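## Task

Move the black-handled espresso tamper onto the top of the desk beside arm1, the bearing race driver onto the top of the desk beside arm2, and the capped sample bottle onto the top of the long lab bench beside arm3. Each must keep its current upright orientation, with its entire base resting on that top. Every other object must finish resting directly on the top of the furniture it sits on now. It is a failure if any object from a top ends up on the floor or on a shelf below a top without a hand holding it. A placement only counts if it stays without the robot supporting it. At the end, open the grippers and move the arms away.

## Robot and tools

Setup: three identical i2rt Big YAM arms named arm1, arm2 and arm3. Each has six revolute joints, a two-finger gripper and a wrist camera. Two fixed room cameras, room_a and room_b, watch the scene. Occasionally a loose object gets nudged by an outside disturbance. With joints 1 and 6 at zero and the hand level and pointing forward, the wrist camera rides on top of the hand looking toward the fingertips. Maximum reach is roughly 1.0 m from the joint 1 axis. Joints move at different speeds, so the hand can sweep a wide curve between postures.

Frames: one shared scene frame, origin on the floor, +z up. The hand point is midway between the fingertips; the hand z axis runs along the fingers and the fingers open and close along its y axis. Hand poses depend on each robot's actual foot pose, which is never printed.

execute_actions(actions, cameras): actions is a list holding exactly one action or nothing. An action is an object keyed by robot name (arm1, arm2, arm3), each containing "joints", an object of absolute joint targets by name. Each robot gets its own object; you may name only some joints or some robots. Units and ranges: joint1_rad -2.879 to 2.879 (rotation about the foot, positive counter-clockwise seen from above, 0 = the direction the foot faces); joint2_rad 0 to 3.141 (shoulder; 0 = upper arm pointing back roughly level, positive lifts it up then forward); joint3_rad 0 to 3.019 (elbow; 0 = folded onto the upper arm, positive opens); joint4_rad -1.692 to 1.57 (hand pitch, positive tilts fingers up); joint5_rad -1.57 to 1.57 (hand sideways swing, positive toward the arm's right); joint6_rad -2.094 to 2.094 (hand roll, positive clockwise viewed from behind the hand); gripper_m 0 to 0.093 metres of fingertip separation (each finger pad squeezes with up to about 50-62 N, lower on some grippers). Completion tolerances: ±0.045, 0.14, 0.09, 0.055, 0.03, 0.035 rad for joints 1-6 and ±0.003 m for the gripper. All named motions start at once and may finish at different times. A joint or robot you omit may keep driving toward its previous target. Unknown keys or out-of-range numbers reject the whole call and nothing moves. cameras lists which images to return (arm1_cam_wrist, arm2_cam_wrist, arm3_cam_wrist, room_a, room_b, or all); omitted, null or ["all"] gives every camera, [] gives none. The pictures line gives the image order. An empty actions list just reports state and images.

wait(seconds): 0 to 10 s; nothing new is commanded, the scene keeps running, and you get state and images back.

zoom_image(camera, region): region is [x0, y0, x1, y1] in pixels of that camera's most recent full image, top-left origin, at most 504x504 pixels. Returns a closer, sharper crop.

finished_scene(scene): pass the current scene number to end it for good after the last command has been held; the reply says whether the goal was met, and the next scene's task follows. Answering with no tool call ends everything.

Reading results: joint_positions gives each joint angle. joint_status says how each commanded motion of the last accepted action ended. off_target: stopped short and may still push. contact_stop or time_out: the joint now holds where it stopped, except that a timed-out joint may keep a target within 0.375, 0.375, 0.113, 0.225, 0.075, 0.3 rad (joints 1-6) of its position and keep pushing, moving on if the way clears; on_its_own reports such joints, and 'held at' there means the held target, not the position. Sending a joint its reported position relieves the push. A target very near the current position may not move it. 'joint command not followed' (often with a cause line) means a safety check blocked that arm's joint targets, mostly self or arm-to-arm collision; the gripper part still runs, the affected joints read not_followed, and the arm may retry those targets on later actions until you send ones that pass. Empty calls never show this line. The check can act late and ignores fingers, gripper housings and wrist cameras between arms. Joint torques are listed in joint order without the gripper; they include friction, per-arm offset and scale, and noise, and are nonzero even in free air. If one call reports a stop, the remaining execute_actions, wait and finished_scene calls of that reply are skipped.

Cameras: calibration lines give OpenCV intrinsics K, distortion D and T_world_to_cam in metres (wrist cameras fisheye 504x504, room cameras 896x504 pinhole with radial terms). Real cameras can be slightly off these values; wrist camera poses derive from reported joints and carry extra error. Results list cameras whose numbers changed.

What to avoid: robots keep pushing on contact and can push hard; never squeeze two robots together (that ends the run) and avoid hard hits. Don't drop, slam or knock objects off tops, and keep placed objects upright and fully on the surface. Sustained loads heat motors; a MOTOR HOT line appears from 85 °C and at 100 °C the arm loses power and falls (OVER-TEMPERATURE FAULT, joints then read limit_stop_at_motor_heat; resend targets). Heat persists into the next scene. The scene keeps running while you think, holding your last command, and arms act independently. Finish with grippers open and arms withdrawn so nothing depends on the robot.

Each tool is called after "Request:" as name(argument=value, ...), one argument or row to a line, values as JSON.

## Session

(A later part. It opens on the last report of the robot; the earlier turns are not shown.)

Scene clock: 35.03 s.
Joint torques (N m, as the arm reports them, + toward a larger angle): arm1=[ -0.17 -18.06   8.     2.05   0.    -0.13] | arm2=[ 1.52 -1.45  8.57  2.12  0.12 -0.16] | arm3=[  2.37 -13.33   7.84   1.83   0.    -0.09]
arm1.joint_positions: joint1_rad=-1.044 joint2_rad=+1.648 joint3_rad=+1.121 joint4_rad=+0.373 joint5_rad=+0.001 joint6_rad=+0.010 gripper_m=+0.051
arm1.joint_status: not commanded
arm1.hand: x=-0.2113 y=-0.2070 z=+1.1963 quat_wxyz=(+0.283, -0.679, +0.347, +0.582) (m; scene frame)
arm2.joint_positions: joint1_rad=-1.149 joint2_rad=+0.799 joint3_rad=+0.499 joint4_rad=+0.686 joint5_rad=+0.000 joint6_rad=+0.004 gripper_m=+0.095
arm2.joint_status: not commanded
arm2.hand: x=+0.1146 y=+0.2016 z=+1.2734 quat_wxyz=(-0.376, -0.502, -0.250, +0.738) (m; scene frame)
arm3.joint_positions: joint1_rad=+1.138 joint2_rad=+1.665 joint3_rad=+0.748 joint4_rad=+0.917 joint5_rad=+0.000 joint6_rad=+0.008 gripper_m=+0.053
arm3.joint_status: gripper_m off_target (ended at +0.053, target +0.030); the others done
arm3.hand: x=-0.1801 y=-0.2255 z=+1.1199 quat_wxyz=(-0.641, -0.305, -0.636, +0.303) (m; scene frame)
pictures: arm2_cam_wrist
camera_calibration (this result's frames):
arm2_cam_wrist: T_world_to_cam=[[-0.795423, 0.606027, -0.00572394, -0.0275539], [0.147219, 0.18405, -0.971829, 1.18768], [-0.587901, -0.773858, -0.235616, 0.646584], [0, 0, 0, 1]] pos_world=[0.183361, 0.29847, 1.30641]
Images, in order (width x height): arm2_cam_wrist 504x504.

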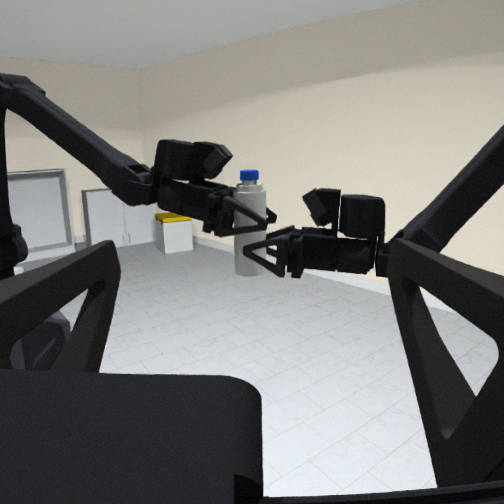

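Request:
execute_actions(
  actions=[
    {"arm1":{"joints":{"gripper_m":0.093}}},
  ],
  cameras=[],
)

Request:
execute_actions(
  actions=[
    {"arm1":{"joints":{"joint2_rad":1.2,"joint3_rad":0.9,"joint4_rad":0.2}}},
  ],
  cameras=[],
)

Request:
execute_actions(
  actions=[
    {"arm3":{"joints":{"joint1_rad":-1.72,"joint2_rad":2.1,"joint3_rad":0.95,"joint4_rad":1.17}}},
  ],
  cameras=[],
)

Request:
execute_actions(
  actions=[
    {"arm3":{"joints":{"joint2_rad":2.42,"joint3_rad":1.02,"joint4_rad":1.39}}},
  ],
  cameras=["arm3_cam_wrist","room_a"],
)

Request:
zoom_image(
  camera="room_a",
  region=[440, 300, 600, 430],
)

Scene clock: 37.67 s.
Joint torques (N m, as the arm reports them, + toward a larger angle): arm1=[ -0.74 -17.99   8.09   1.99  -0.04  -0.16] | arm2=[ 1.51 -2.22  8.45  2.14  0.11 -0.12] | arm3=[  2.33 -12.54   7.95   1.94  -0.03  -0.08]
arm1.joint_positions: joint1_rad=-1.044 joint2_rad=+1.648 joint3_rad=+1.121 joint4_rad=+0.373 joint5_rad=+0.001 joint6_rad=+0.010 gripper_m=+0.093
arm1.joint_status: all done
arm1.hand: x=-0.2113 y=-0.2070 z=+1.1963 quat_wxyz=(+0.283, -0.679, +0.347, +0.582) (m; scene frame)
arm2.joint_positions: joint1_rad=-1.149 joint2_rad=+0.799 joint3_rad=+0.499 joint4_rad=+0.686 joint5_rad=+0.000 joint6_rad=+0.004 gripper_m=+0.095
arm2.joint_status: not commanded
arm2.hand: x=+0.1146 y=+0.2016 z=+1.2734 quat_wxyz=(-0.376, -0.502, -0.250, +0.738) (m; scene frame)
arm3.joint_positions: joint1_rad=+1.138 joint2_rad=+1.665 joint3_rad=+0.748 joint4_rad=+0.917 joint5_rad=+0.000 joint6_rad=+0.008 gripper_m=+0.053
arm3.joint_status: not commanded
arm3.hand: x=-0.1800 y=-0.2253 z=+1.1199 quat_wxyz=(-0.641, -0.305, -0.636, +0.303) (m; scene frame)
pictures: none
No camera images: the call's "cameras" was empty. Leave "cameras" out to get every camera's image.

Scene clock: 39.00 s.
Joint torques (N m, as the arm reports them, + toward a larger angle): arm1=[ 0.17 -9.79  9.42  2.45 -0.02 -0.16] | arm2=[ 1.75 -1.87  8.42  2.04  0.15 -0.13] | arm3=[  1.86 -12.34   7.87   1.78  -0.02  -0.05]
arm1.joint_positions: joint1_rad=-1.044 joint2_rad=+1.189 joint3_rad=+0.886 joint4_rad=+0.199 joint5_rad=+0.001 joint6_rad=+0.010 gripper_m=+0.093
arm1.joint_status: all done
arm1.hand: x=-0.1278 y=-0.3166 z=+1.2923 quat_wxyz=(+0.292, -0.665, +0.340, +0.598) (m; scene frame)
arm2.joint_positions: joint1_rad=-1.149 joint2_rad=+0.799 joint3_rad=+0.499 joint4_rad=+0.686 joint5_rad=+0.000 joint6_rad=+0.004 gripper_m=+0.095
arm2.joint_status: not commanded
arm2.hand: x=+0.1146 y=+0.2016 z=+1.2734 quat_wxyz=(-0.376, -0.502, -0.250, +0.738) (m; scene frame)
arm3.joint_positions: joint1_rad=+1.138 joint2_rad=+1.665 joint3_rad=+0.748 joint4_rad=+0.917 joint5_rad=+0.000 joint6_rad=+0.008 gripper_m=+0.053
arm3.joint_status: not commanded
arm3.hand: x=-0.1800 y=-0.2253 z=+1.1199 quat_wxyz=(-0.641, -0.305, -0.636, +0.303) (m; scene frame)
pictures: none
No camera images: the call's "cameras" was empty. Leave "cameras" out to get every camera's image.

Scene clock: 41.53 s.
Joint torques (N m, as the arm reports them, + toward a larger angle): arm1=[-0.13 -8.38  9.24  2.35  0.02 -0.07] | arm2=[ 1.07 -2.03  8.47  2.33  0.12 -0.15] | arm3=[  1.03 -17.58   4.46   3.12  -0.09  -0.05]
arm1.joint_positions: joint1_rad=-1.044 joint2_rad=+1.189 joint3_rad=+0.886 joint4_rad=+0.199 joint5_rad=+0.001 joint6_rad=+0.010 gripper_m=+0.093
arm1.joint_status: not commanded
arm1.hand: x=-0.1278 y=-0.3166 z=+1.2923 quat_wxyz=(+0.292, -0.665, +0.340, +0.598) (m; scene frame)
arm2.joint_positions: joint1_rad=-1.149 joint2_rad=+0.799 joint3_rad=+0.499 joint4_rad=+0.686 joint5_rad=+0.000 joint6_rad=+0.004 gripper_m=+0.095
arm2.joint_status: not commanded
arm2.hand: x=+0.1146 y=+0.2016 z=+1.2734 quat_wxyz=(-0.376, -0.502, -0.250, +0.738) (m; scene frame)
arm3.joint_positions: joint1_rad=-1.723 joint2_rad=+2.118 joint3_rad=+0.947 joint4_rad=+1.148 joint5_rad=+0.001 joint6_rad=+0.008 gripper_m=+0.053
arm3.joint_status: all done
arm3.hand: x=-1.1109 y=+0.6261 z=+0.9762 quat_wxyz=(+0.205, -0.683, +0.219, +0.666) (m; scene frame)
pictures: none
No camera images: the call's "cameras" was empty. Leave "cameras" out to get every camera's image.

Scene clock: 42.80 s.
Joint torques (N m, as the arm reports them, + toward a larger angle): arm1=[ 0.56 -9.4   9.38  2.28 -0.05 -0.13] | arm2=[ 1.05 -1.66  8.55  2.24  0.1  -0.11] | arm3=[  1.54 -17.78   3.11   3.01  -0.04  -0.08]
arm1.joint_positions: joint1_rad=-1.044 joint2_rad=+1.189 joint3_rad=+0.886 joint4_rad=+0.199 joint5_rad=+0.001 joint6_rad=+0.010 gripper_m=+0.093
arm1.joint_status: not commanded
arm1.hand: x=-0.1278 y=-0.3166 z=+1.2923 quat_wxyz=(+0.292, -0.665, +0.340, +0.598) (m; scene frame)
arm2.joint_positions: joint1_rad=-1.149 joint2_rad=+0.799 joint3_rad=+0.499 joint4_rad=+0.686 joint5_rad=+0.000 joint6_rad=+0.004 gripper_m=+0.095
arm2.joint_status: not commanded
arm2.hand: x=+0.1146 y=+0.2016 z=+1.2734 quat_wxyz=(-0.376, -0.502, -0.250, +0.738) (m; scene frame)
arm3.joint_positions: joint1_rad=-1.723 joint2_rad=+2.437 joint3_rad=+1.008 joint4_rad=+1.369 joint5_rad=+0.001 joint6_rad=+0.008 gripper_m=+0.053
arm3.joint_status: all done
arm3.hand: x=-1.0966 y=+0.6155 z=+0.8470 quat_wxyz=(+0.201, -0.694, +0.223, +0.654) (m; scene frame)
pictures: arm3_cam_wrist, room_a
camera_calibration (this result's frames):
arm3_cam_wrist: T_world_to_cam=[[0.572597, 0.81979, -0.00876469, 0.127669], [0.512013, -0.365933, -0.777133, 1.45032], [-0.640293, 0.440496, -0.629276, -0.316532], [0, 0, 0, 1]] pos_world=[-1.01836, 0.565492, 0.929027]
Images, in order (width x height): arm3_cam_wrist 504x504, room_a 896x504.

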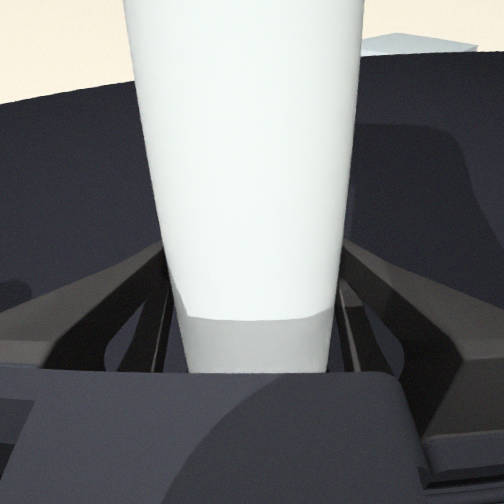

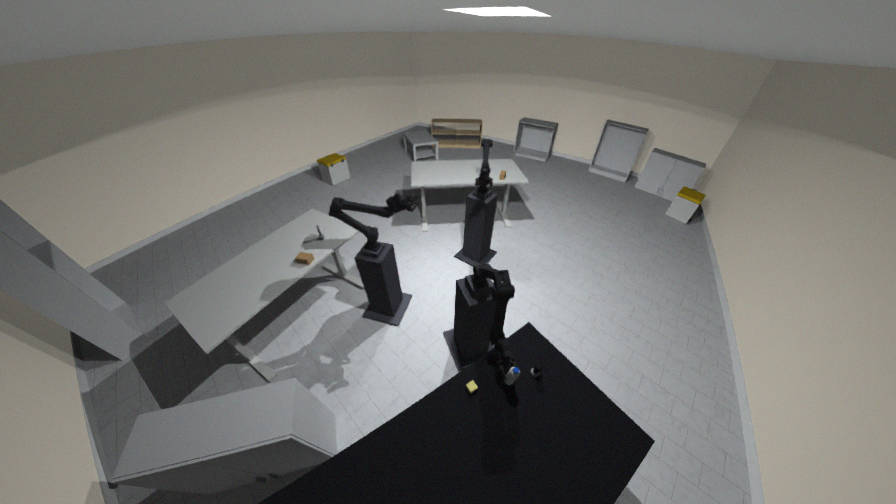

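Region (440, 300, 600, 430) of room_a's 896x504 image, scaled by 3.150, with more detail than that image has; it fills the top 410 rows of this view, and the rest is white.

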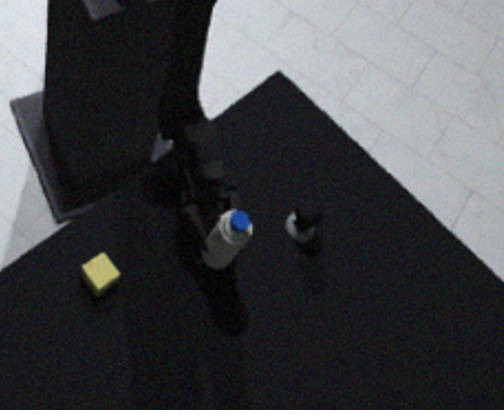

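Lower by moving q2 and q3 together (~0.35 m/rad).

Request:
execute_actions(
  actions=[
    {"arm3":{"joints":{"joint2_rad":2.52,"joint3_rad":1.12}}},
  ],
  cameras=[],
)

Request:
execute_actions(
  actions=[
    {"arm3":{"joints":{"joint2_rad":2.57,"joint3_rad":1.17}}},
  ],
  cameras=["arm3_cam_wrist"],
)

Scene clock: 45.33 s.
Joint torques (N m, as the arm reports them, + toward a larger angle): arm1=[ 0.28 -9.04  9.19  2.35  0.   -0.16] | arm2=[ 1.21 -1.9   8.53  2.22  0.12 -0.16] | arm3=[  1.35 -17.77   3.31   3.    -0.07  -0.09]
arm1.joint_positions: joint1_rad=-1.044 joint2_rad=+1.189 joint3_rad=+0.886 joint4_rad=+0.199 joint5_rad=+0.001 joint6_rad=+0.010 gripper_m=+0.093
arm1.joint_status: not commanded
arm1.hand: x=-0.1278 y=-0.3166 z=+1.2923 quat_wxyz=(+0.292, -0.665, +0.340, +0.598) (m; scene frame)
arm2.joint_positions: joint1_rad=-1.149 joint2_rad=+0.799 joint3_rad=+0.499 joint4_rad=+0.686 joint5_rad=+0.000 joint6_rad=+0.004 gripper_m=+0.095
arm2.joint_status: not commanded
arm2.hand: x=+0.1146 y=+0.2016 z=+1.2734 quat_wxyz=(-0.376, -0.502, -0.250, +0.738) (m; scene frame)
arm3.joint_positions: joint1_rad=-1.723 joint2_rad=+2.517 joint3_rad=+1.106 joint4_rad=+1.372 joint5_rad=+0.001 joint6_rad=+0.008 gripper_m=+0.053
arm3.joint_status: all done
arm3.hand: x=-1.1139 y=+0.6275 z=+0.8251 quat_wxyz=(+0.203, -0.688, +0.221, +0.661) (m; scene frame)
pictures: none
No camera images: the call's "cameras" was empty. Leave "cameras" out to get every camera's image.

Scene clock: 46.07 s.
Joint torques (N m, as the arm reports them, + toward a larger angle): arm1=[ 0.68 -9.3   9.38  2.27 -0.08 -0.03] | arm2=[ 1.41 -2.31  8.65  2.09  0.12 -0.13] | arm3=[  1.21 -17.02   3.84   3.13  -0.03  -0.04]
arm1.joint_positions: joint1_rad=-1.044 joint2_rad=+1.189 joint3_rad=+0.886 joint4_rad=+0.199 joint5_rad=+0.001 joint6_rad=+0.010 gripper_m=+0.093
arm1.joint_status: not commanded
arm1.hand: x=-0.1278 y=-0.3166 z=+1.2923 quat_wxyz=(+0.292, -0.665, +0.340, +0.598) (m; scene frame)
arm2.joint_positions: joint1_rad=-1.149 joint2_rad=+0.799 joint3_rad=+0.499 joint4_rad=+0.686 joint5_rad=+0.000 joint6_rad=+0.004 gripper_m=+0.095
arm2.joint_status: not commanded
arm2.hand: x=+0.1146 y=+0.2016 z=+1.2734 quat_wxyz=(-0.376, -0.502, -0.250, +0.738) (m; scene frame)
arm3.joint_positions: joint1_rad=-1.723 joint2_rad=+2.564 joint3_rad=+1.152 joint4_rad=+1.372 joint5_rad=+0.001 joint6_rad=+0.008 gripper_m=+0.053
arm3.joint_status: all done
arm3.hand: x=-1.1199 y=+0.6315 z=+0.8089 quat_wxyz=(+0.203, -0.688, +0.221, +0.661) (m; scene frame)
pictures: arm3_cam_wrist
camera_calibration (this result's frames):
arm3_cam_wrist: T_world_to_cam=[[0.572523, 0.819841, -0.00880606, 0.127474], [0.499473, -0.357277, -0.789227, 1.42879], [-0.650187, 0.447453, -0.614038, -0.390248], [0, 0, 0, 1]] pos_world=[-1.04036, 0.580582, 0.889135]
Images, in order (width x height): arm3_cam_wrist 504x504.

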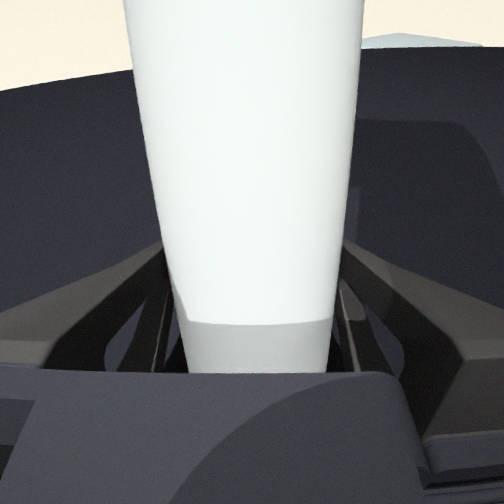

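Request:
execute_actions(
  actions=[
    {"arm3":{"joints":{"joint2_rad":2.62,"joint3_rad":1.2}}},
  ],
  cameras=["arm3_cam_wrist"],
)

Scene clock: 47.03 s.
Joint torques (N m, as the arm reports them, + toward a larger angle): arm1=[-0.61 -9.08  9.2   2.36  0.02 -0.13] | arm2=[ 1.34 -2.53  8.5   2.14  0.1  -0.13] | arm3=[  1.6  -16.85   3.31   2.52  -0.03  -0.12]
arm1.joint_positions: joint1_rad=-1.044 joint2_rad=+1.189 joint3_rad=+0.886 joint4_rad=+0.199 joint5_rad=+0.001 joint6_rad=+0.010 gripper_m=+0.093
arm1.joint_status: not commanded
arm1.hand: x=-0.1278 y=-0.3166 z=+1.2923 quat_wxyz=(+0.292, -0.665, +0.340, +0.598) (m; scene frame)
arm2.joint_positions: joint1_rad=-1.149 joint2_rad=+0.799 joint3_rad=+0.499 joint4_rad=+0.686 joint5_rad=+0.000 joint6_rad=+0.004 gripper_m=+0.095
arm2.joint_status: not commanded
arm2.hand: x=+0.1146 y=+0.2016 z=+1.2734 quat_wxyz=(-0.376, -0.502, -0.250, +0.738) (m; scene frame)
arm3.joint_positions: joint1_rad=-1.723 joint2_rad=+2.597 joint3_rad=+1.187 joint4_rad=+1.383 joint5_rad=+0.001 joint6_rad=+0.008 gripper_m=+0.053
arm3.joint_status: all done
arm3.hand: x=-1.1243 y=+0.6345 z=+0.7999 quat_wxyz=(+0.204, -0.684, +0.219, +0.665) (m; scene frame)
pictures: arm3_cam_wrist
camera_calibration (this result's frames):
arm3_cam_wrist: T_world_to_cam=[[0.572478, 0.819872, -0.00883034, 0.127392], [0.491758, -0.351949, -0.796434, 1.41864], [-0.656082, 0.451598, -0.604661, -0.416749], [0, 0, 0, 1]] pos_world=[-1.04398, 0.583047, 0.878987]
Images, in order (width x height): arm3_cam_wrist 504x504.

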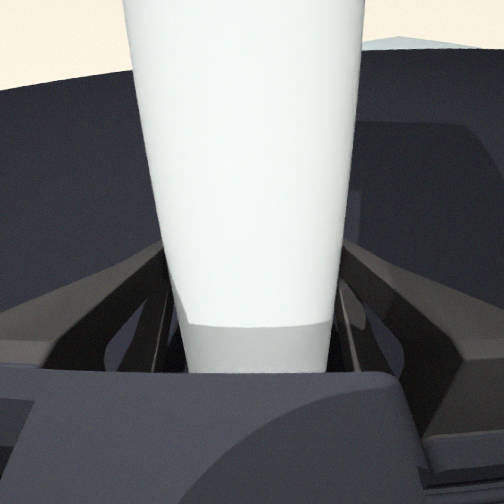

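Request:
execute_actions(
  actions=[
    {"arm3":{"joints":{"joint2_rad":2.59,"gripper_m":0.093}}},
  ],
  cameras=[],
)

Request:
execute_actions(
  actions=[
    {"arm3":{"joints":{"joint2_rad":2.14,"joint3_rad":0.72,"joint4_rad":1.25}}},
  ],
  cameras=[],
)

Request:
execute_actions(
  actions=[
    {"arm3":{"joints":{"joint1_rad":-1.435,"joint4_rad":0.93}}},
  ],
  cameras=["arm3_cam_wrist","room_a"],
)

Scene clock: 49.13 s.
Joint torques (N m, as the arm reports them, + toward a larger angle): arm1=[ -0.74 -10.34   9.3    2.19  -0.05  -0.08] | arm2=[ 1.81 -2.26  8.4   2.3   0.13 -0.14] | arm3=[  1.77 -19.12   3.44   2.62  -0.06  -0.08]
arm1.joint_positions: joint1_rad=-1.044 joint2_rad=+1.189 joint3_rad=+0.886 joint4_rad=+0.199 joint5_rad=+0.001 joint6_rad=+0.010 gripper_m=+0.093
arm1.joint_status: not commanded
arm1.hand: x=-0.1278 y=-0.3166 z=+1.2923 quat_wxyz=(+0.292, -0.665, +0.340, +0.598) (m; scene frame)
arm2.joint_positions: joint1_rad=-1.149 joint2_rad=+0.799 joint3_rad=+0.499 joint4_rad=+0.686 joint5_rad=+0.000 joint6_rad=+0.004 gripper_m=+0.095
arm2.joint_status: not commanded
arm2.hand: x=+0.1146 y=+0.2016 z=+1.2734 quat_wxyz=(-0.376, -0.502, -0.250, +0.738) (m; scene frame)
arm3.joint_positions: joint1_rad=-1.723 joint2_rad=+2.597 joint3_rad=+1.187 joint4_rad=+1.383 joint5_rad=+0.001 joint6_rad=+0.008 gripper_m=+0.093
arm3.joint_status: all done
arm3.hand: x=-1.1243 y=+0.6345 z=+0.7999 quat_wxyz=(+0.204, -0.684, +0.219, +0.665) (m; scene frame)
pictures: none
No camera images: the call's "cameras" was empty. Leave "cameras" out to get every camera's image.

Scene clock: 50.33 s.
Joint torques (N m, as the arm reports them, + toward a larger angle): arm1=[-0.14 -9.28  9.42  2.12 -0.03 -0.04] | arm2=[ 1.76 -1.5   8.6   2.15  0.13 -0.16] | arm3=[  2.03 -14.16   2.77   1.92  -0.03  -0.12]
arm1.joint_positions: joint1_rad=-1.044 joint2_rad=+1.189 joint3_rad=+0.886 joint4_rad=+0.199 joint5_rad=+0.001 joint6_rad=+0.010 gripper_m=+0.093
arm1.joint_status: not commanded
arm1.hand: x=-0.1278 y=-0.3166 z=+1.2923 quat_wxyz=(+0.292, -0.665, +0.340, +0.598) (m; scene frame)
arm2.joint_positions: joint1_rad=-1.149 joint2_rad=+0.799 joint3_rad=+0.499 joint4_rad=+0.686 joint5_rad=+0.000 joint6_rad=+0.004 gripper_m=+0.095
arm2.joint_status: not commanded
arm2.hand: x=+0.1146 y=+0.2016 z=+1.2734 quat_wxyz=(-0.376, -0.502, -0.250, +0.738) (m; scene frame)
arm3.joint_positions: joint1_rad=-1.723 joint2_rad=+2.131 joint3_rad=+0.719 joint4_rad=+1.258 joint5_rad=+0.001 joint6_rad=+0.008 gripper_m=+0.093
arm3.joint_status: all done
arm3.hand: x=-1.0393 y=+0.5760 z=+0.9163 quat_wxyz=(+0.191, -0.724, +0.232, +0.620) (m; scene frame)
pictures: none
No camera images: the call's "cameras" was empty. Leave "cameras" out to get every camera's image.

Scene clock: 51.37 s.
Joint torques (N m, as the arm reports them, + toward a larger angle): arm1=[-0.18 -9.08  9.24  2.08 -0.03 -0.1 ] | arm2=[ 1.32 -1.64  8.53  2.13  0.12 -0.11] | arm3=[  0.   -13.65   2.52   1.7    0.04  -0.06]
arm1.joint_positions: joint1_rad=-1.044 joint2_rad=+1.189 joint3_rad=+0.886 joint4_rad=+0.199 joint5_rad=+0.001 joint6_rad=+0.010 gripper_m=+0.093
arm1.joint_status: not commanded
arm1.hand: x=-0.1278 y=-0.3166 z=+1.2923 quat_wxyz=(+0.292, -0.665, +0.340, +0.598) (m; scene frame)
arm2.joint_positions: joint1_rad=-1.149 joint2_rad=+0.799 joint3_rad=+0.499 joint4_rad=+0.686 joint5_rad=+0.000 joint6_rad=+0.004 gripper_m=+0.095
arm2.joint_status: not commanded
arm2.hand: x=+0.1146 y=+0.2016 z=+1.2734 quat_wxyz=(-0.376, -0.502, -0.250, +0.738) (m; scene frame)
arm3.joint_positions: joint1_rad=-1.420 joint2_rad=+2.131 joint3_rad=+0.719 joint4_rad=+0.940 joint5_rad=-0.002 joint6_rad=+0.008 gripper_m=+0.093
arm3.joint_status: all done
arm3.hand: x=-1.0943 y=+0.4097 z=+0.8431 quat_wxyz=(+0.074, -0.843, +0.134, +0.516) (m; scene frame)
pictures: arm3_cam_wrist, room_a
camera_calibration (this result's frames):
arm3_cam_wrist: T_world_to_cam=[[0.300986, 0.953575, -0.0101225, -0.0558639], [0.844963, -0.271595, -0.460732, 1.42974], [-0.442091, 0.130121, -0.887482, 0.334942], [0, 0, 0, 1]] pos_world=[-1.04319, 0.397998, 0.955416]
Images, in order (width x height): arm3_cam_wrist 504x504, room_a 896x504.

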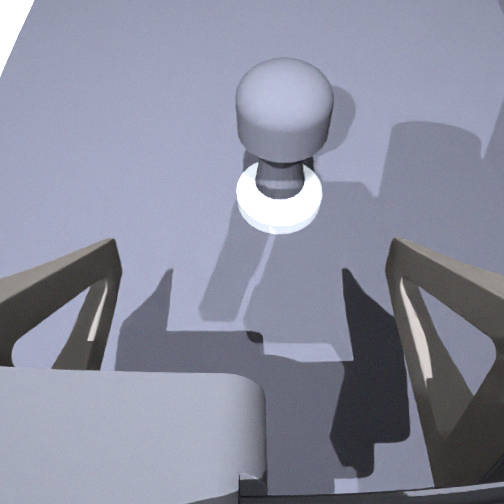

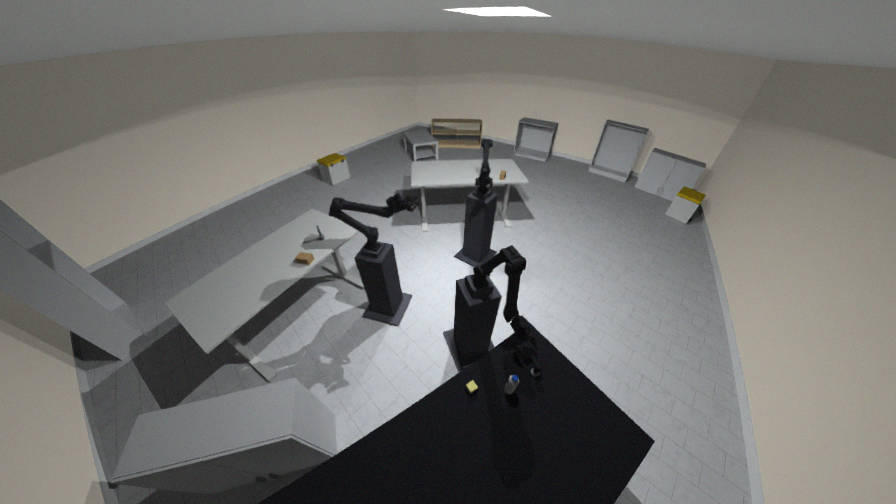

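Request:
execute_actions(
  actions=[
    {"arm3":{"joints":{"joint1_rad":-1.452,"joint2_rad":2.365,"joint3_rad":1.09,"joint4_rad":0.81}}},
  ],
  cameras=["arm3_cam_wrist"],
)

Scene clock: 53.40 s.
Joint torques (N m, as the arm reports them, + toward a larger angle): arm1=[-0.35 -9.24  9.33  2.21 -0.01 -0.1 ] | arm2=[ 1.5  -2.54  8.47  2.18  0.12 -0.13] | arm3=[ -0.11 -17.48   4.26   1.77  -0.13   0.01]
arm1.joint_positions: joint1_rad=-1.044 joint2_rad=+1.189 joint3_rad=+0.886 joint4_rad=+0.199 joint5_rad=+0.001 joint6_rad=+0.010 gripper_m=+0.093
arm1.joint_status: not commanded
arm1.hand: x=-0.1278 y=-0.3166 z=+1.2923 quat_wxyz=(+0.292, -0.665, +0.340, +0.598) (m; scene frame)
arm2.joint_positions: joint1_rad=-1.149 joint2_rad=+0.799 joint3_rad=+0.499 joint4_rad=+0.686 joint5_rad=+0.000 joint6_rad=+0.004 gripper_m=+0.095
arm2.joint_status: not commanded
arm2.hand: x=+0.1146 y=+0.2016 z=+1.2734 quat_wxyz=(-0.376, -0.502, -0.250, +0.738) (m; scene frame)
arm3.joint_positions: joint1_rad=-1.438 joint2_rad=+2.360 joint3_rad=+1.078 joint4_rad=+0.818 joint5_rad=+0.002 joint6_rad=-0.001 gripper_m=+0.093
arm3.joint_status: all done
arm3.hand: x=-1.1924 y=+0.4535 z=+0.7890 quat_wxyz=(+0.083, -0.840, +0.138, +0.518) (m; scene frame)
pictures: arm3_cam_wrist
camera_calibration (this result's frames):
arm3_cam_wrist: T_world_to_cam=[[0.317336, 0.948313, -0.000179501, -0.054583], [0.838307, -0.280613, -0.467437, 1.50102], [-0.443327, 0.148184, -0.884026, 0.225437], [0, 0, 0, 1]] pos_world=[-1.14106, 0.439563, 0.900917]
Images, in order (width x height): arm3_cam_wrist 504x504.

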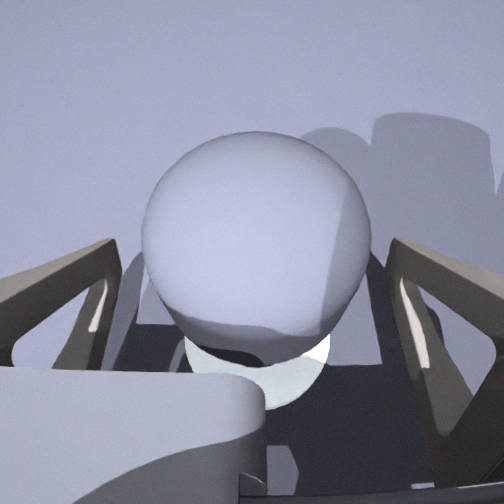

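Request:
execute_actions(
  actions=[
    {"arm3":{"joints":{"joint2_rad":2.40}}},
  ],
  cameras=[],
)

Request:
execute_actions(
  actions=[
    {"arm3":{"joints":{"gripper_m":0.03}}},
  ],
  cameras=["arm3_cam_wrist"],
)

Scene clock: 54.77 s.
Joint torques (N m, as the arm reports them, + toward a larger angle): arm1=[-0.43 -9.    9.36  2.31  0.02 -0.12] | arm2=[ 1.94 -2.22  8.51  2.24  0.08 -0.11] | arm3=[  0.32 -17.13   3.9    1.75  -0.1    0.02]
arm1.joint_positions: joint1_rad=-1.044 joint2_rad=+1.189 joint3_rad=+0.886 joint4_rad=+0.199 joint5_rad=+0.001 joint6_rad=+0.010 gripper_m=+0.093
arm1.joint_status: not commanded
arm1.hand: x=-0.1278 y=-0.3166 z=+1.2923 quat_wxyz=(+0.292, -0.665, +0.340, +0.598) (m; scene frame)
arm2.joint_positions: joint1_rad=-1.149 joint2_rad=+0.799 joint3_rad=+0.499 joint4_rad=+0.686 joint5_rad=+0.000 joint6_rad=+0.004 gripper_m=+0.095
arm2.joint_status: not commanded
arm2.hand: x=+0.1146 y=+0.2016 z=+1.2734 quat_wxyz=(-0.376, -0.502, -0.250, +0.738) (m; scene frame)
arm3.joint_positions: joint1_rad=-1.438 joint2_rad=+2.392 joint3_rad=+1.078 joint4_rad=+0.818 joint5_rad=+0.002 joint6_rad=-0.001 gripper_m=+0.093
arm3.joint_status: all done
arm3.hand: x=-1.1842 y=+0.4506 z=+0.7685 quat_wxyz=(+0.081, -0.848, +0.139, +0.504) (m; scene frame)
pictures: none
No camera images: the call's "cameras" was empty. Leave "cameras" out to get every camera's image.

Scene clock: 55.40 s.
Joint torques (N m, as the arm reports them, + toward a larger angle): arm1=[-0.3  -9.12  9.26  2.08  0.01 -0.07] | arm2=[ 1.31 -2.52  8.56  2.27  0.06 -0.11] | arm3=[  0.24 -16.91   4.14   1.71  -0.07   0.07]
arm1.joint_positions: joint1_rad=-1.044 joint2_rad=+1.189 joint3_rad=+0.886 joint4_rad=+0.199 joint5_rad=+0.001 joint6_rad=+0.010 gripper_m=+0.093
arm1.joint_status: not commanded
arm1.hand: x=-0.1278 y=-0.3166 z=+1.2923 quat_wxyz=(+0.292, -0.665, +0.340, +0.598) (m; scene frame)
arm2.joint_positions: joint1_rad=-1.149 joint2_rad=+0.799 joint3_rad=+0.499 joint4_rad=+0.686 joint5_rad=+0.000 joint6_rad=+0.004 gripper_m=+0.095
arm2.joint_status: not commanded
arm2.hand: x=+0.1146 y=+0.2016 z=+1.2734 quat_wxyz=(-0.376, -0.502, -0.250, +0.738) (m; scene frame)
arm3.joint_positions: joint1_rad=-1.438 joint2_rad=+2.392 joint3_rad=+1.078 joint4_rad=+0.818 joint5_rad=+0.002 joint6_rad=-0.001 gripper_m=+0.051
arm3.joint_status: gripper_m off_target (ended at +0.051, target +0.030)
arm3.hand: x=-1.1841 y=+0.4509 z=+0.7684 quat_wxyz=(+0.081, -0.849, +0.140, +0.504) (m; scene frame)
pictures: arm3_cam_wrist
camera_calibration (this result's frames):
arm3_cam_wrist: T_world_to_cam=[[0.317539, 0.948245, -0.00016938, -0.0544677], [0.85218, -0.285448, -0.43853, 1.48009], [-0.415882, 0.139106, -0.898716, 0.259177], [0, 0, 0, 1]] pos_world=[-1.13622, 0.438085, 0.881982]
Images, in order (width x height): arm3_cam_wrist 504x504.

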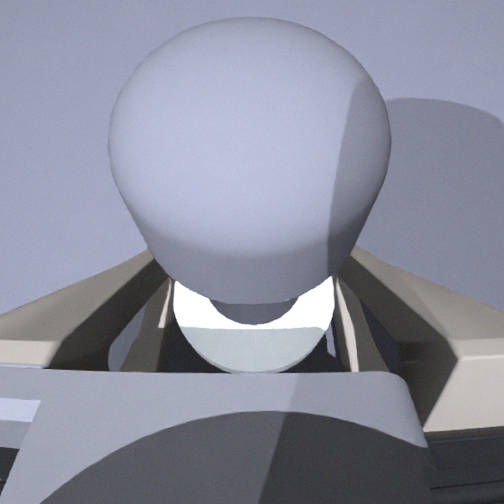

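Request:
execute_actions(
  actions=[
    {"arm3":{"joints":{"joint2_rad":2.2}}},
  ],
  cameras=[],
)

Request:
execute_actions(
  actions=[
    {"arm3":{"joints":{"joint1_rad":1.15,"joint2_rad":1.6,"joint3_rad":0.875,"joint4_rad":0.23}},"arm1":{"joints":{"joint2_rad":1.33,"joint3_rad":0.84,"joint4_rad":0.1}}},
  ],
  cameras=["arm1_cam_wrist","arm2_cam_wrist"],
)

Request:
zoom_image(
  camera="arm2_cam_wrist",
  region=[120, 160, 360, 340],
)

Scene clock: 57.47 s.
Joint torques (N m, as the arm reports them, + toward a larger angle): arm1=[ 0.49 -9.76  9.43  2.42 -0.09 -0.11] | arm2=[ 2.17 -2.23  8.38  2.29  0.1  -0.13] | arm3=[ -0.04 -18.8    6.09   2.77  -0.13   0.03]
arm1.joint_positions: joint1_rad=-1.044 joint2_rad=+1.189 joint3_rad=+0.886 joint4_rad=+0.199 joint5_rad=+0.001 joint6_rad=+0.010 gripper_m=+0.093
arm1.joint_status: not commanded
arm1.hand: x=-0.1278 y=-0.3166 z=+1.2923 quat_wxyz=(+0.292, -0.665, +0.340, +0.598) (m; scene frame)
arm2.joint_positions: joint1_rad=-1.149 joint2_rad=+0.799 joint3_rad=+0.499 joint4_rad=+0.686 joint5_rad=+0.000 joint6_rad=+0.004 gripper_m=+0.095
arm2.joint_status: not commanded
arm2.hand: x=+0.1146 y=+0.2016 z=+1.2734 quat_wxyz=(-0.376, -0.502, -0.250, +0.738) (m; scene frame)
arm3.joint_positions: joint1_rad=-1.438 joint2_rad=+2.213 joint3_rad=+1.067 joint4_rad=+0.797 joint5_rad=+0.002 joint6_rad=-0.001 gripper_m=+0.051
arm3.joint_status: all done
arm3.hand: x=-1.2154 y=+0.4620 z=+0.8769 quat_wxyz=(+0.091, -0.809, +0.133, +0.565) (m; scene frame)
pictures: none
No camera images: the call's "cameras" was empty. Leave "cameras" out to get every camera's image.

Scene clock: 59.83 s.
Joint torques (N m, as the arm reports them, + toward a larger angle): arm1=[  1.05 -13.47   8.69   2.29  -0.06  -0.1 ] | arm2=[ 1.32 -1.93  8.4   2.17  0.11 -0.14] | arm3=[  0.89 -14.01   7.88   2.26   0.04   0.05]
arm1.joint_positions: joint1_rad=-1.044 joint2_rad=+1.349 joint3_rad=+0.822 joint4_rad=+0.098 joint5_rad=+0.001 joint6_rad=+0.010 gripper_m=+0.093
arm1.joint_status: all done
arm1.hand: x=-0.1312 y=-0.3143 z=+1.1453 quat_wxyz=(+0.234, -0.752, +0.383, +0.482) (m; scene frame)
arm2.joint_positions: joint1_rad=-1.149 joint2_rad=+0.799 joint3_rad=+0.499 joint4_rad=+0.686 joint5_rad=+0.000 joint6_rad=+0.004 gripper_m=+0.095
arm2.joint_status: not commanded
arm2.hand: x=+0.1146 y=+0.2016 z=+1.2734 quat_wxyz=(-0.376, -0.502, -0.250, +0.738) (m; scene frame)
arm3.joint_positions: joint1_rad=+1.151 joint2_rad=+1.619 joint3_rad=+0.860 joint4_rad=+0.227 joint5_rad=-0.001 joint6_rad=-0.001 gripper_m=+0.051
arm3.joint_status: all done
arm3.hand: x=-0.1775 y=-0.2156 z=+1.0396 quat_wxyz=(-0.451, -0.366, -0.786, +0.212) (m; scene frame)
pictures: arm1_cam_wrist, arm2_cam_wrist
camera_calibration (this result's frames):
arm1_cam_wrist: T_world_to_cam=[[0.802562, 0.596554, -0.00413771, 0.296081], [0.516693, -0.698556, -0.495023, 0.420685], [-0.298198, 0.395149, -0.86887, 1.20328], [0, 0, 0, 1]] pos_world=[-0.0961725, -0.35823, 1.25497]
arm2_cam_wrist: T_world_to_cam=[[-0.795423, 0.606027, -0.00572394, -0.0275539], [0.147219, 0.18405, -0.971829, 1.18768], [-0.587901, -0.773858, -0.235616, 0.646584], [0, 0, 0, 1]] pos_world=[0.183361, 0.29847, 1.30641]
Images, in order (width x height): arm1_cam_wrist 504x504, arm2_cam_wrist 504x504.

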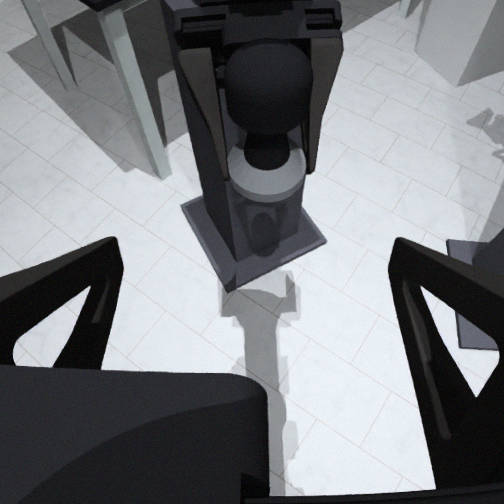

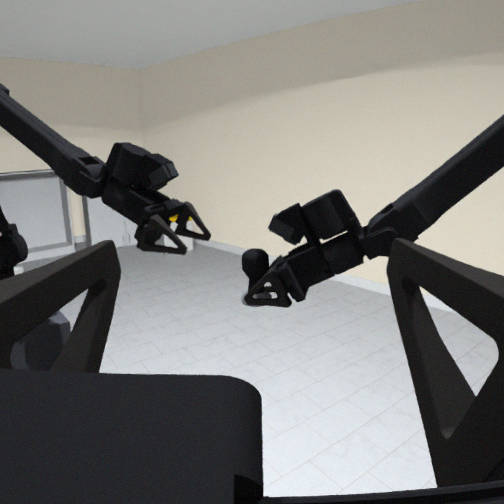

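Region (120, 160, 360, 340) of arm2_cam_wrist's 504x504 image, scaled by 2.100, with more detail than that image has; it fills the top 378 rows of this view, and the rest is white.

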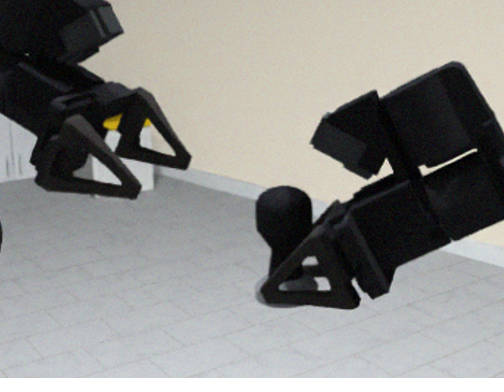

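Request:
execute_actions(
  actions=[
    {"arm1":{"joints":{"joint1_rad":-1.062,"joint2_rad":1.63,"joint3_rad":1.125,"joint4_rad":0.12,"gripper_m":0.075}}},
  ],
  cameras=["arm1_cam_wrist","arm2_cam_wrist"],
)

Request:
zoom_image(
  camera="arm2_cam_wrist",
  region=[170, 170, 350, 320],
)

Scene clock: 62.20 s.
Joint torques (N m, as the arm reports them, + toward a larger angle): arm1=[ -2.07 -17.28  10.71   2.86   0.02  -0.1 ] | arm2=[ 1.65 -2.21  8.5   2.07  0.1  -0.13] | arm3=[  0.7  -13.94   7.79   2.16   0.08   0.05]
arm1.joint_positions: joint1_rad=-1.049 joint2_rad=+1.635 joint3_rad=+1.080 joint4_rad=+0.105 joint5_rad=+0.001 joint6_rad=+0.010 gripper_m=+0.075
arm1.joint_status: all done
arm1.hand: x=-0.1894 y=-0.2314 z=+1.1193 quat_wxyz=(+0.231, -0.756, +0.388, +0.474) (m; scene frame)
arm2.joint_positions: joint1_rad=-1.149 joint2_rad=+0.799 joint3_rad=+0.499 joint4_rad=+0.686 joint5_rad=+0.000 joint6_rad=+0.004 gripper_m=+0.095
arm2.joint_status: not commanded
arm2.hand: x=+0.1146 y=+0.2016 z=+1.2734 quat_wxyz=(-0.376, -0.502, -0.250, +0.738) (m; scene frame)
arm3.joint_positions: joint1_rad=+1.151 joint2_rad=+1.619 joint3_rad=+0.860 joint4_rad=+0.227 joint5_rad=-0.001 joint6_rad=-0.001 gripper_m=+0.051
arm3.joint_status: not commanded
arm3.hand: x=-0.1775 y=-0.2156 z=+1.0396 quat_wxyz=(-0.451, -0.366, -0.786, +0.212) (m; scene frame)
pictures: arm1_cam_wrist, arm2_cam_wrist
camera_calibration (this result's frames):
arm1_cam_wrist: T_world_to_cam=[[0.805676, 0.592343, -0.00395809, 0.292695], [0.519209, -0.709388, -0.476645, 0.473205], [-0.285145, 0.381966, -0.879087, 1.14149], [0, 0, 0, 1]] pos_world=[-0.156021, -0.273699, 1.23017]
arm2_cam_wrist: T_world_to_cam=[[-0.795423, 0.606027, -0.00572394, -0.0275539], [0.147219, 0.18405, -0.971829, 1.18768], [-0.587901, -0.773858, -0.235616, 0.646584], [0, 0, 0, 1]] pos_world=[0.183361, 0.29847, 1.30641]
Images, in order (width x height): arm1_cam_wrist 504x504, arm2_cam_wrist 504x504.

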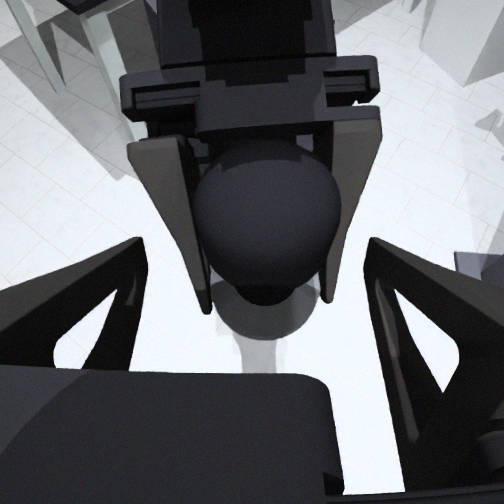

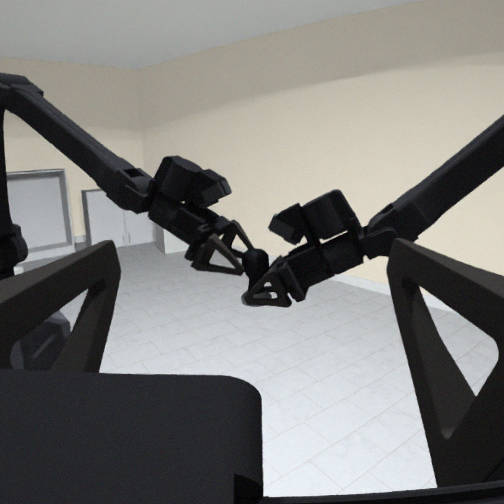

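Region (170, 170, 350, 320) of arm2_cam_wrist's 504x504 image, scaled by 2.800, with more detail than that image has.

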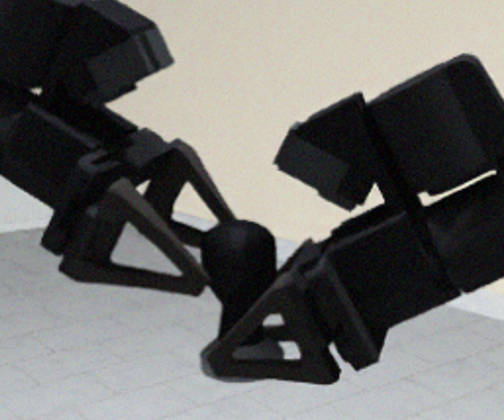

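Request:
execute_actions(
  actions=[
    {"arm1":{"joints":{"joint1_rad":-1.068,"joint2_rad":1.665,"joint3_rad":1.172,"gripper_m":0.065}}},
  ],
  cameras=["arm1_cam_wrist","arm2_cam_wrist"],
)

Request:
zoom_image(
  camera="arm2_cam_wrist",
  region=[170, 170, 350, 320],
)

Scene clock: 63.37 s.
Joint torques (N m, as the arm reports them, + toward a larger angle): arm1=[ -1.35 -16.22  10.92   2.83  -0.01  -0.08] | arm2=[ 1.15 -2.26  8.54  2.25  0.14 -0.13] | arm3=[  1.07 -14.21   7.9    2.3    0.05   0.06]
arm1.joint_positions: joint1_rad=-1.056 joint2_rad=+1.650 joint3_rad=+1.128 joint4_rad=+0.105 joint5_rad=+0.001 joint6_rad=+0.010 gripper_m=+0.065
arm1.joint_status: all done
arm1.hand: x=-0.1949 y=-0.2161 z=+1.1358 quat_wxyz=(+0.239, -0.747, +0.386, +0.485) (m; scene frame)
arm2.joint_positions: joint1_rad=-1.149 joint2_rad=+0.799 joint3_rad=+0.499 joint4_rad=+0.686 joint5_rad=+0.000 joint6_rad=+0.004 gripper_m=+0.095
arm2.joint_status: not commanded
arm2.hand: x=+0.1146 y=+0.2016 z=+1.2734 quat_wxyz=(-0.376, -0.502, -0.250, +0.738) (m; scene frame)
arm3.joint_positions: joint1_rad=+1.151 joint2_rad=+1.619 joint3_rad=+0.860 joint4_rad=+0.227 joint5_rad=-0.001 joint6_rad=-0.001 gripper_m=+0.051
arm3.joint_status: not commanded
arm3.hand: x=-0.1775 y=-0.2156 z=+1.0396 quat_wxyz=(-0.451, -0.366, -0.786, +0.212) (m; scene frame)
pictures: arm1_cam_wrist, arm2_cam_wrist
camera_calibration (this result's frames):
arm1_cam_wrist: T_world_to_cam=[[0.809818, 0.586667, -0.00407879, 0.287783], [0.50464, -0.700102, -0.505169, 0.526291], [-0.299222, 0.407037, -0.863011, 1.13298], [0, 0, 0, 1]] pos_world=[-0.159628, -0.261539, 1.24481]
arm2_cam_wrist: T_world_to_cam=[[-0.795423, 0.606027, -0.00572394, -0.0275539], [0.147219, 0.18405, -0.971829, 1.18768], [-0.587901, -0.773858, -0.235616, 0.646584], [0, 0, 0, 1]] pos_world=[0.183361, 0.29847, 1.30641]
Images, in order (width x height): arm1_cam_wrist 504x504, arm2_cam_wrist 504x504.

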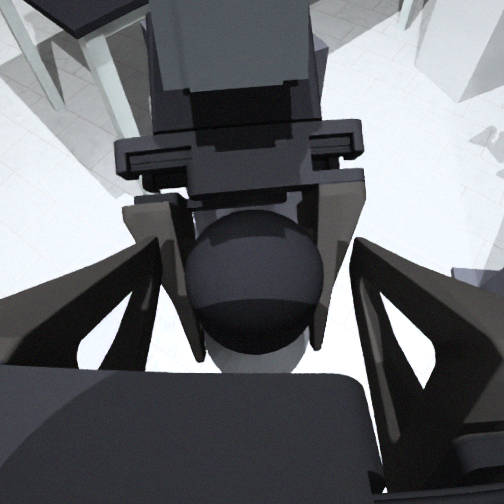

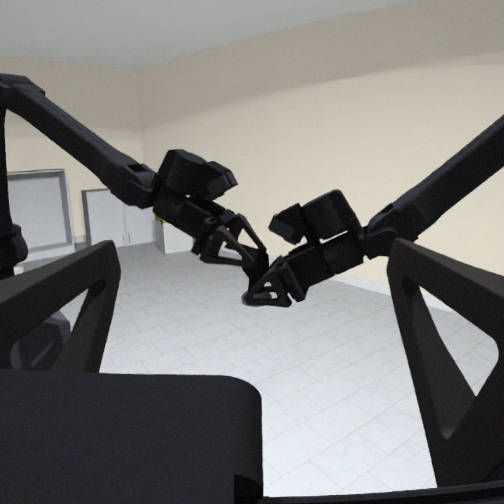

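Region (170, 170, 350, 320) of arm2_cam_wrist's 504x504 image, scaled by 2.800, with more detail than that image has.

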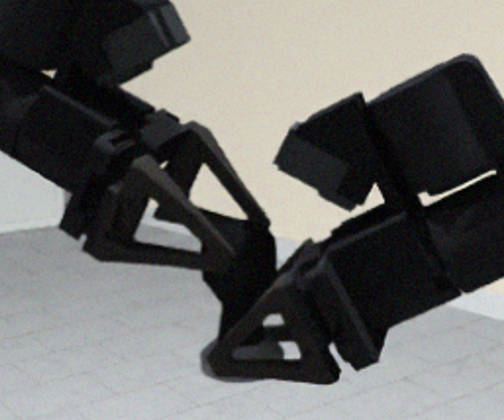

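Request:
execute_actions(
  actions=[
    {"arm1":{"joints":{"joint2_rad":1.685,"gripper_m":0.055}}},
  ],
  cameras=[],
)

Request:
execute_actions(
  actions=[
    {"arm1":{"joints":{"gripper_m":0.02}}},
  ],
  cameras=["arm1_cam_wrist","arm2_cam_wrist"],
)

Request:
zoom_image(
  camera="arm2_cam_wrist",
  region=[170, 170, 350, 320],
)

Scene clock: 64.73 s.
Joint torques (N m, as the arm reports them, + toward a larger angle): arm1=[ -0.74 -17.02  10.87   2.83  -0.05  -0.11] | arm2=[ 1.45 -2.56  8.58  2.25  0.14 -0.14] | arm3=[  0.8  -14.09   7.82   2.29   0.04   0.02]
arm1.joint_positions: joint1_rad=-1.056 joint2_rad=+1.674 joint3_rad=+1.128 joint4_rad=+0.105 joint5_rad=+0.001 joint6_rad=+0.010 gripper_m=+0.055
arm1.joint_status: all done
arm1.hand: x=-0.1959 y=-0.2149 z=+1.1203 quat_wxyz=(+0.235, -0.753, +0.389, +0.476) (m; scene frame)
arm2.joint_positions: joint1_rad=-1.149 joint2_rad=+0.799 joint3_rad=+0.499 joint4_rad=+0.686 joint5_rad=+0.000 joint6_rad=+0.004 gripper_m=+0.095
arm2.joint_status: not commanded
arm2.hand: x=+0.1146 y=+0.2016 z=+1.2734 quat_wxyz=(-0.376, -0.502, -0.250, +0.738) (m; scene frame)
arm3.joint_positions: joint1_rad=+1.151 joint2_rad=+1.619 joint3_rad=+0.860 joint4_rad=+0.227 joint5_rad=-0.001 joint6_rad=-0.001 gripper_m=+0.051
arm3.joint_status: not commanded
arm3.hand: x=-0.1775 y=-0.2156 z=+1.0396 quat_wxyz=(-0.451, -0.366, -0.786, +0.212) (m; scene frame)
pictures: none
No camera images: the call's "cameras" was empty. Leave "cameras" out to get every camera's image.

Scene clock: 65.27 s.
Joint torques (N m, as the arm reports them, + toward a larger angle): arm1=[ -1.25 -16.51  10.64   2.72   0.    -0.05] | arm2=[ 1.54 -1.95  8.39  2.02  0.08 -0.09] | arm3=[  0.85 -14.28   7.66   2.28   0.03   0.03]
arm1.joint_positions: joint1_rad=-1.056 joint2_rad=+1.674 joint3_rad=+1.128 joint4_rad=+0.105 joint5_rad=+0.000 joint6_rad=+0.007 gripper_m=+0.045
arm1.joint_status: gripper_m off_target (ended at +0.045, target +0.020)
arm1.hand: x=-0.1961 y=-0.2150 z=+1.1203 quat_wxyz=(+0.235, -0.753, +0.388, +0.476) (m; scene frame)
arm2.joint_positions: joint1_rad=-1.149 joint2_rad=+0.799 joint3_rad=+0.499 joint4_rad=+0.686 joint5_rad=+0.000 joint6_rad=+0.004 gripper_m=+0.095
arm2.joint_status: not commanded
arm2.hand: x=+0.1146 y=+0.2016 z=+1.2734 quat_wxyz=(-0.376, -0.502, -0.250, +0.738) (m; scene frame)
arm3.joint_positions: joint1_rad=+1.151 joint2_rad=+1.619 joint3_rad=+0.860 joint4_rad=+0.226 joint5_rad=-0.001 joint6_rad=-0.002 gripper_m=+0.051
arm3.joint_status: not commanded
arm3.hand: x=-0.1775 y=-0.2156 z=+1.0395 quat_wxyz=(-0.451, -0.365, -0.786, +0.212) (m; scene frame)
pictures: arm1_cam_wrist, arm2_cam_wrist
camera_calibration (this result's frames):
arm1_cam_wrist: T_world_to_cam=[[0.808466, 0.588539, -0.002034, 0.28591], [0.514005, -0.707755, -0.484646, 0.497034], [-0.286673, 0.390775, -0.874708, 1.13087], [0, 0, 0, 1]] pos_world=[-0.162437, -0.258406, 1.23065]
arm2_cam_wrist: T_world_to_cam=[[-0.795423, 0.606027, -0.00572394, -0.0275539], [0.147219, 0.18405, -0.971829, 1.18768], [-0.587901, -0.773858, -0.235616, 0.646584], [0, 0, 0, 1]] pos_world=[0.183361, 0.29847, 1.30641]
Images, in order (width x height): arm1_cam_wrist 504x504, arm2_cam_wrist 504x504.

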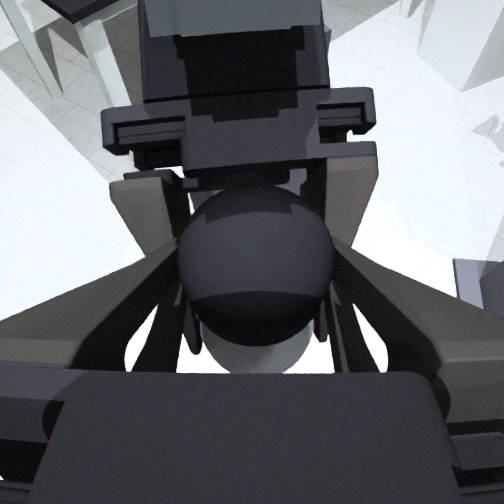

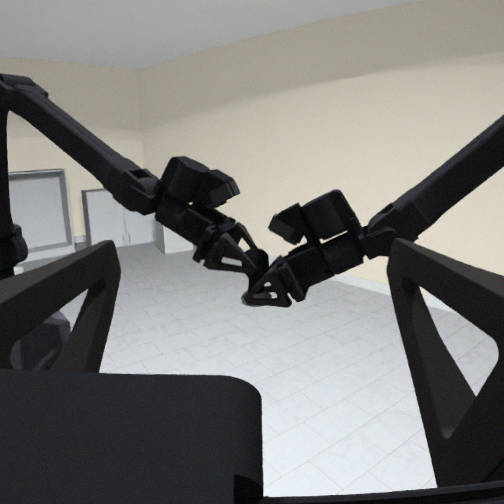

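Region (170, 170, 350, 320) of arm2_cam_wrist's 504x504 image, scaled by 2.800, with more detail than that image has.

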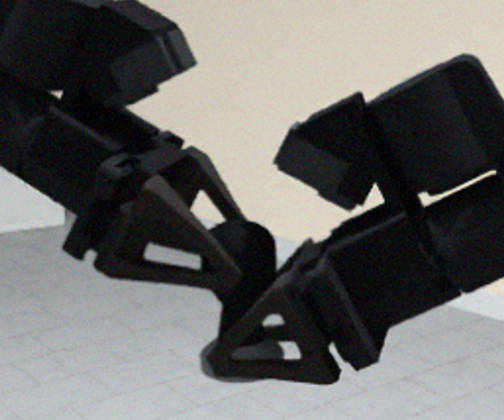

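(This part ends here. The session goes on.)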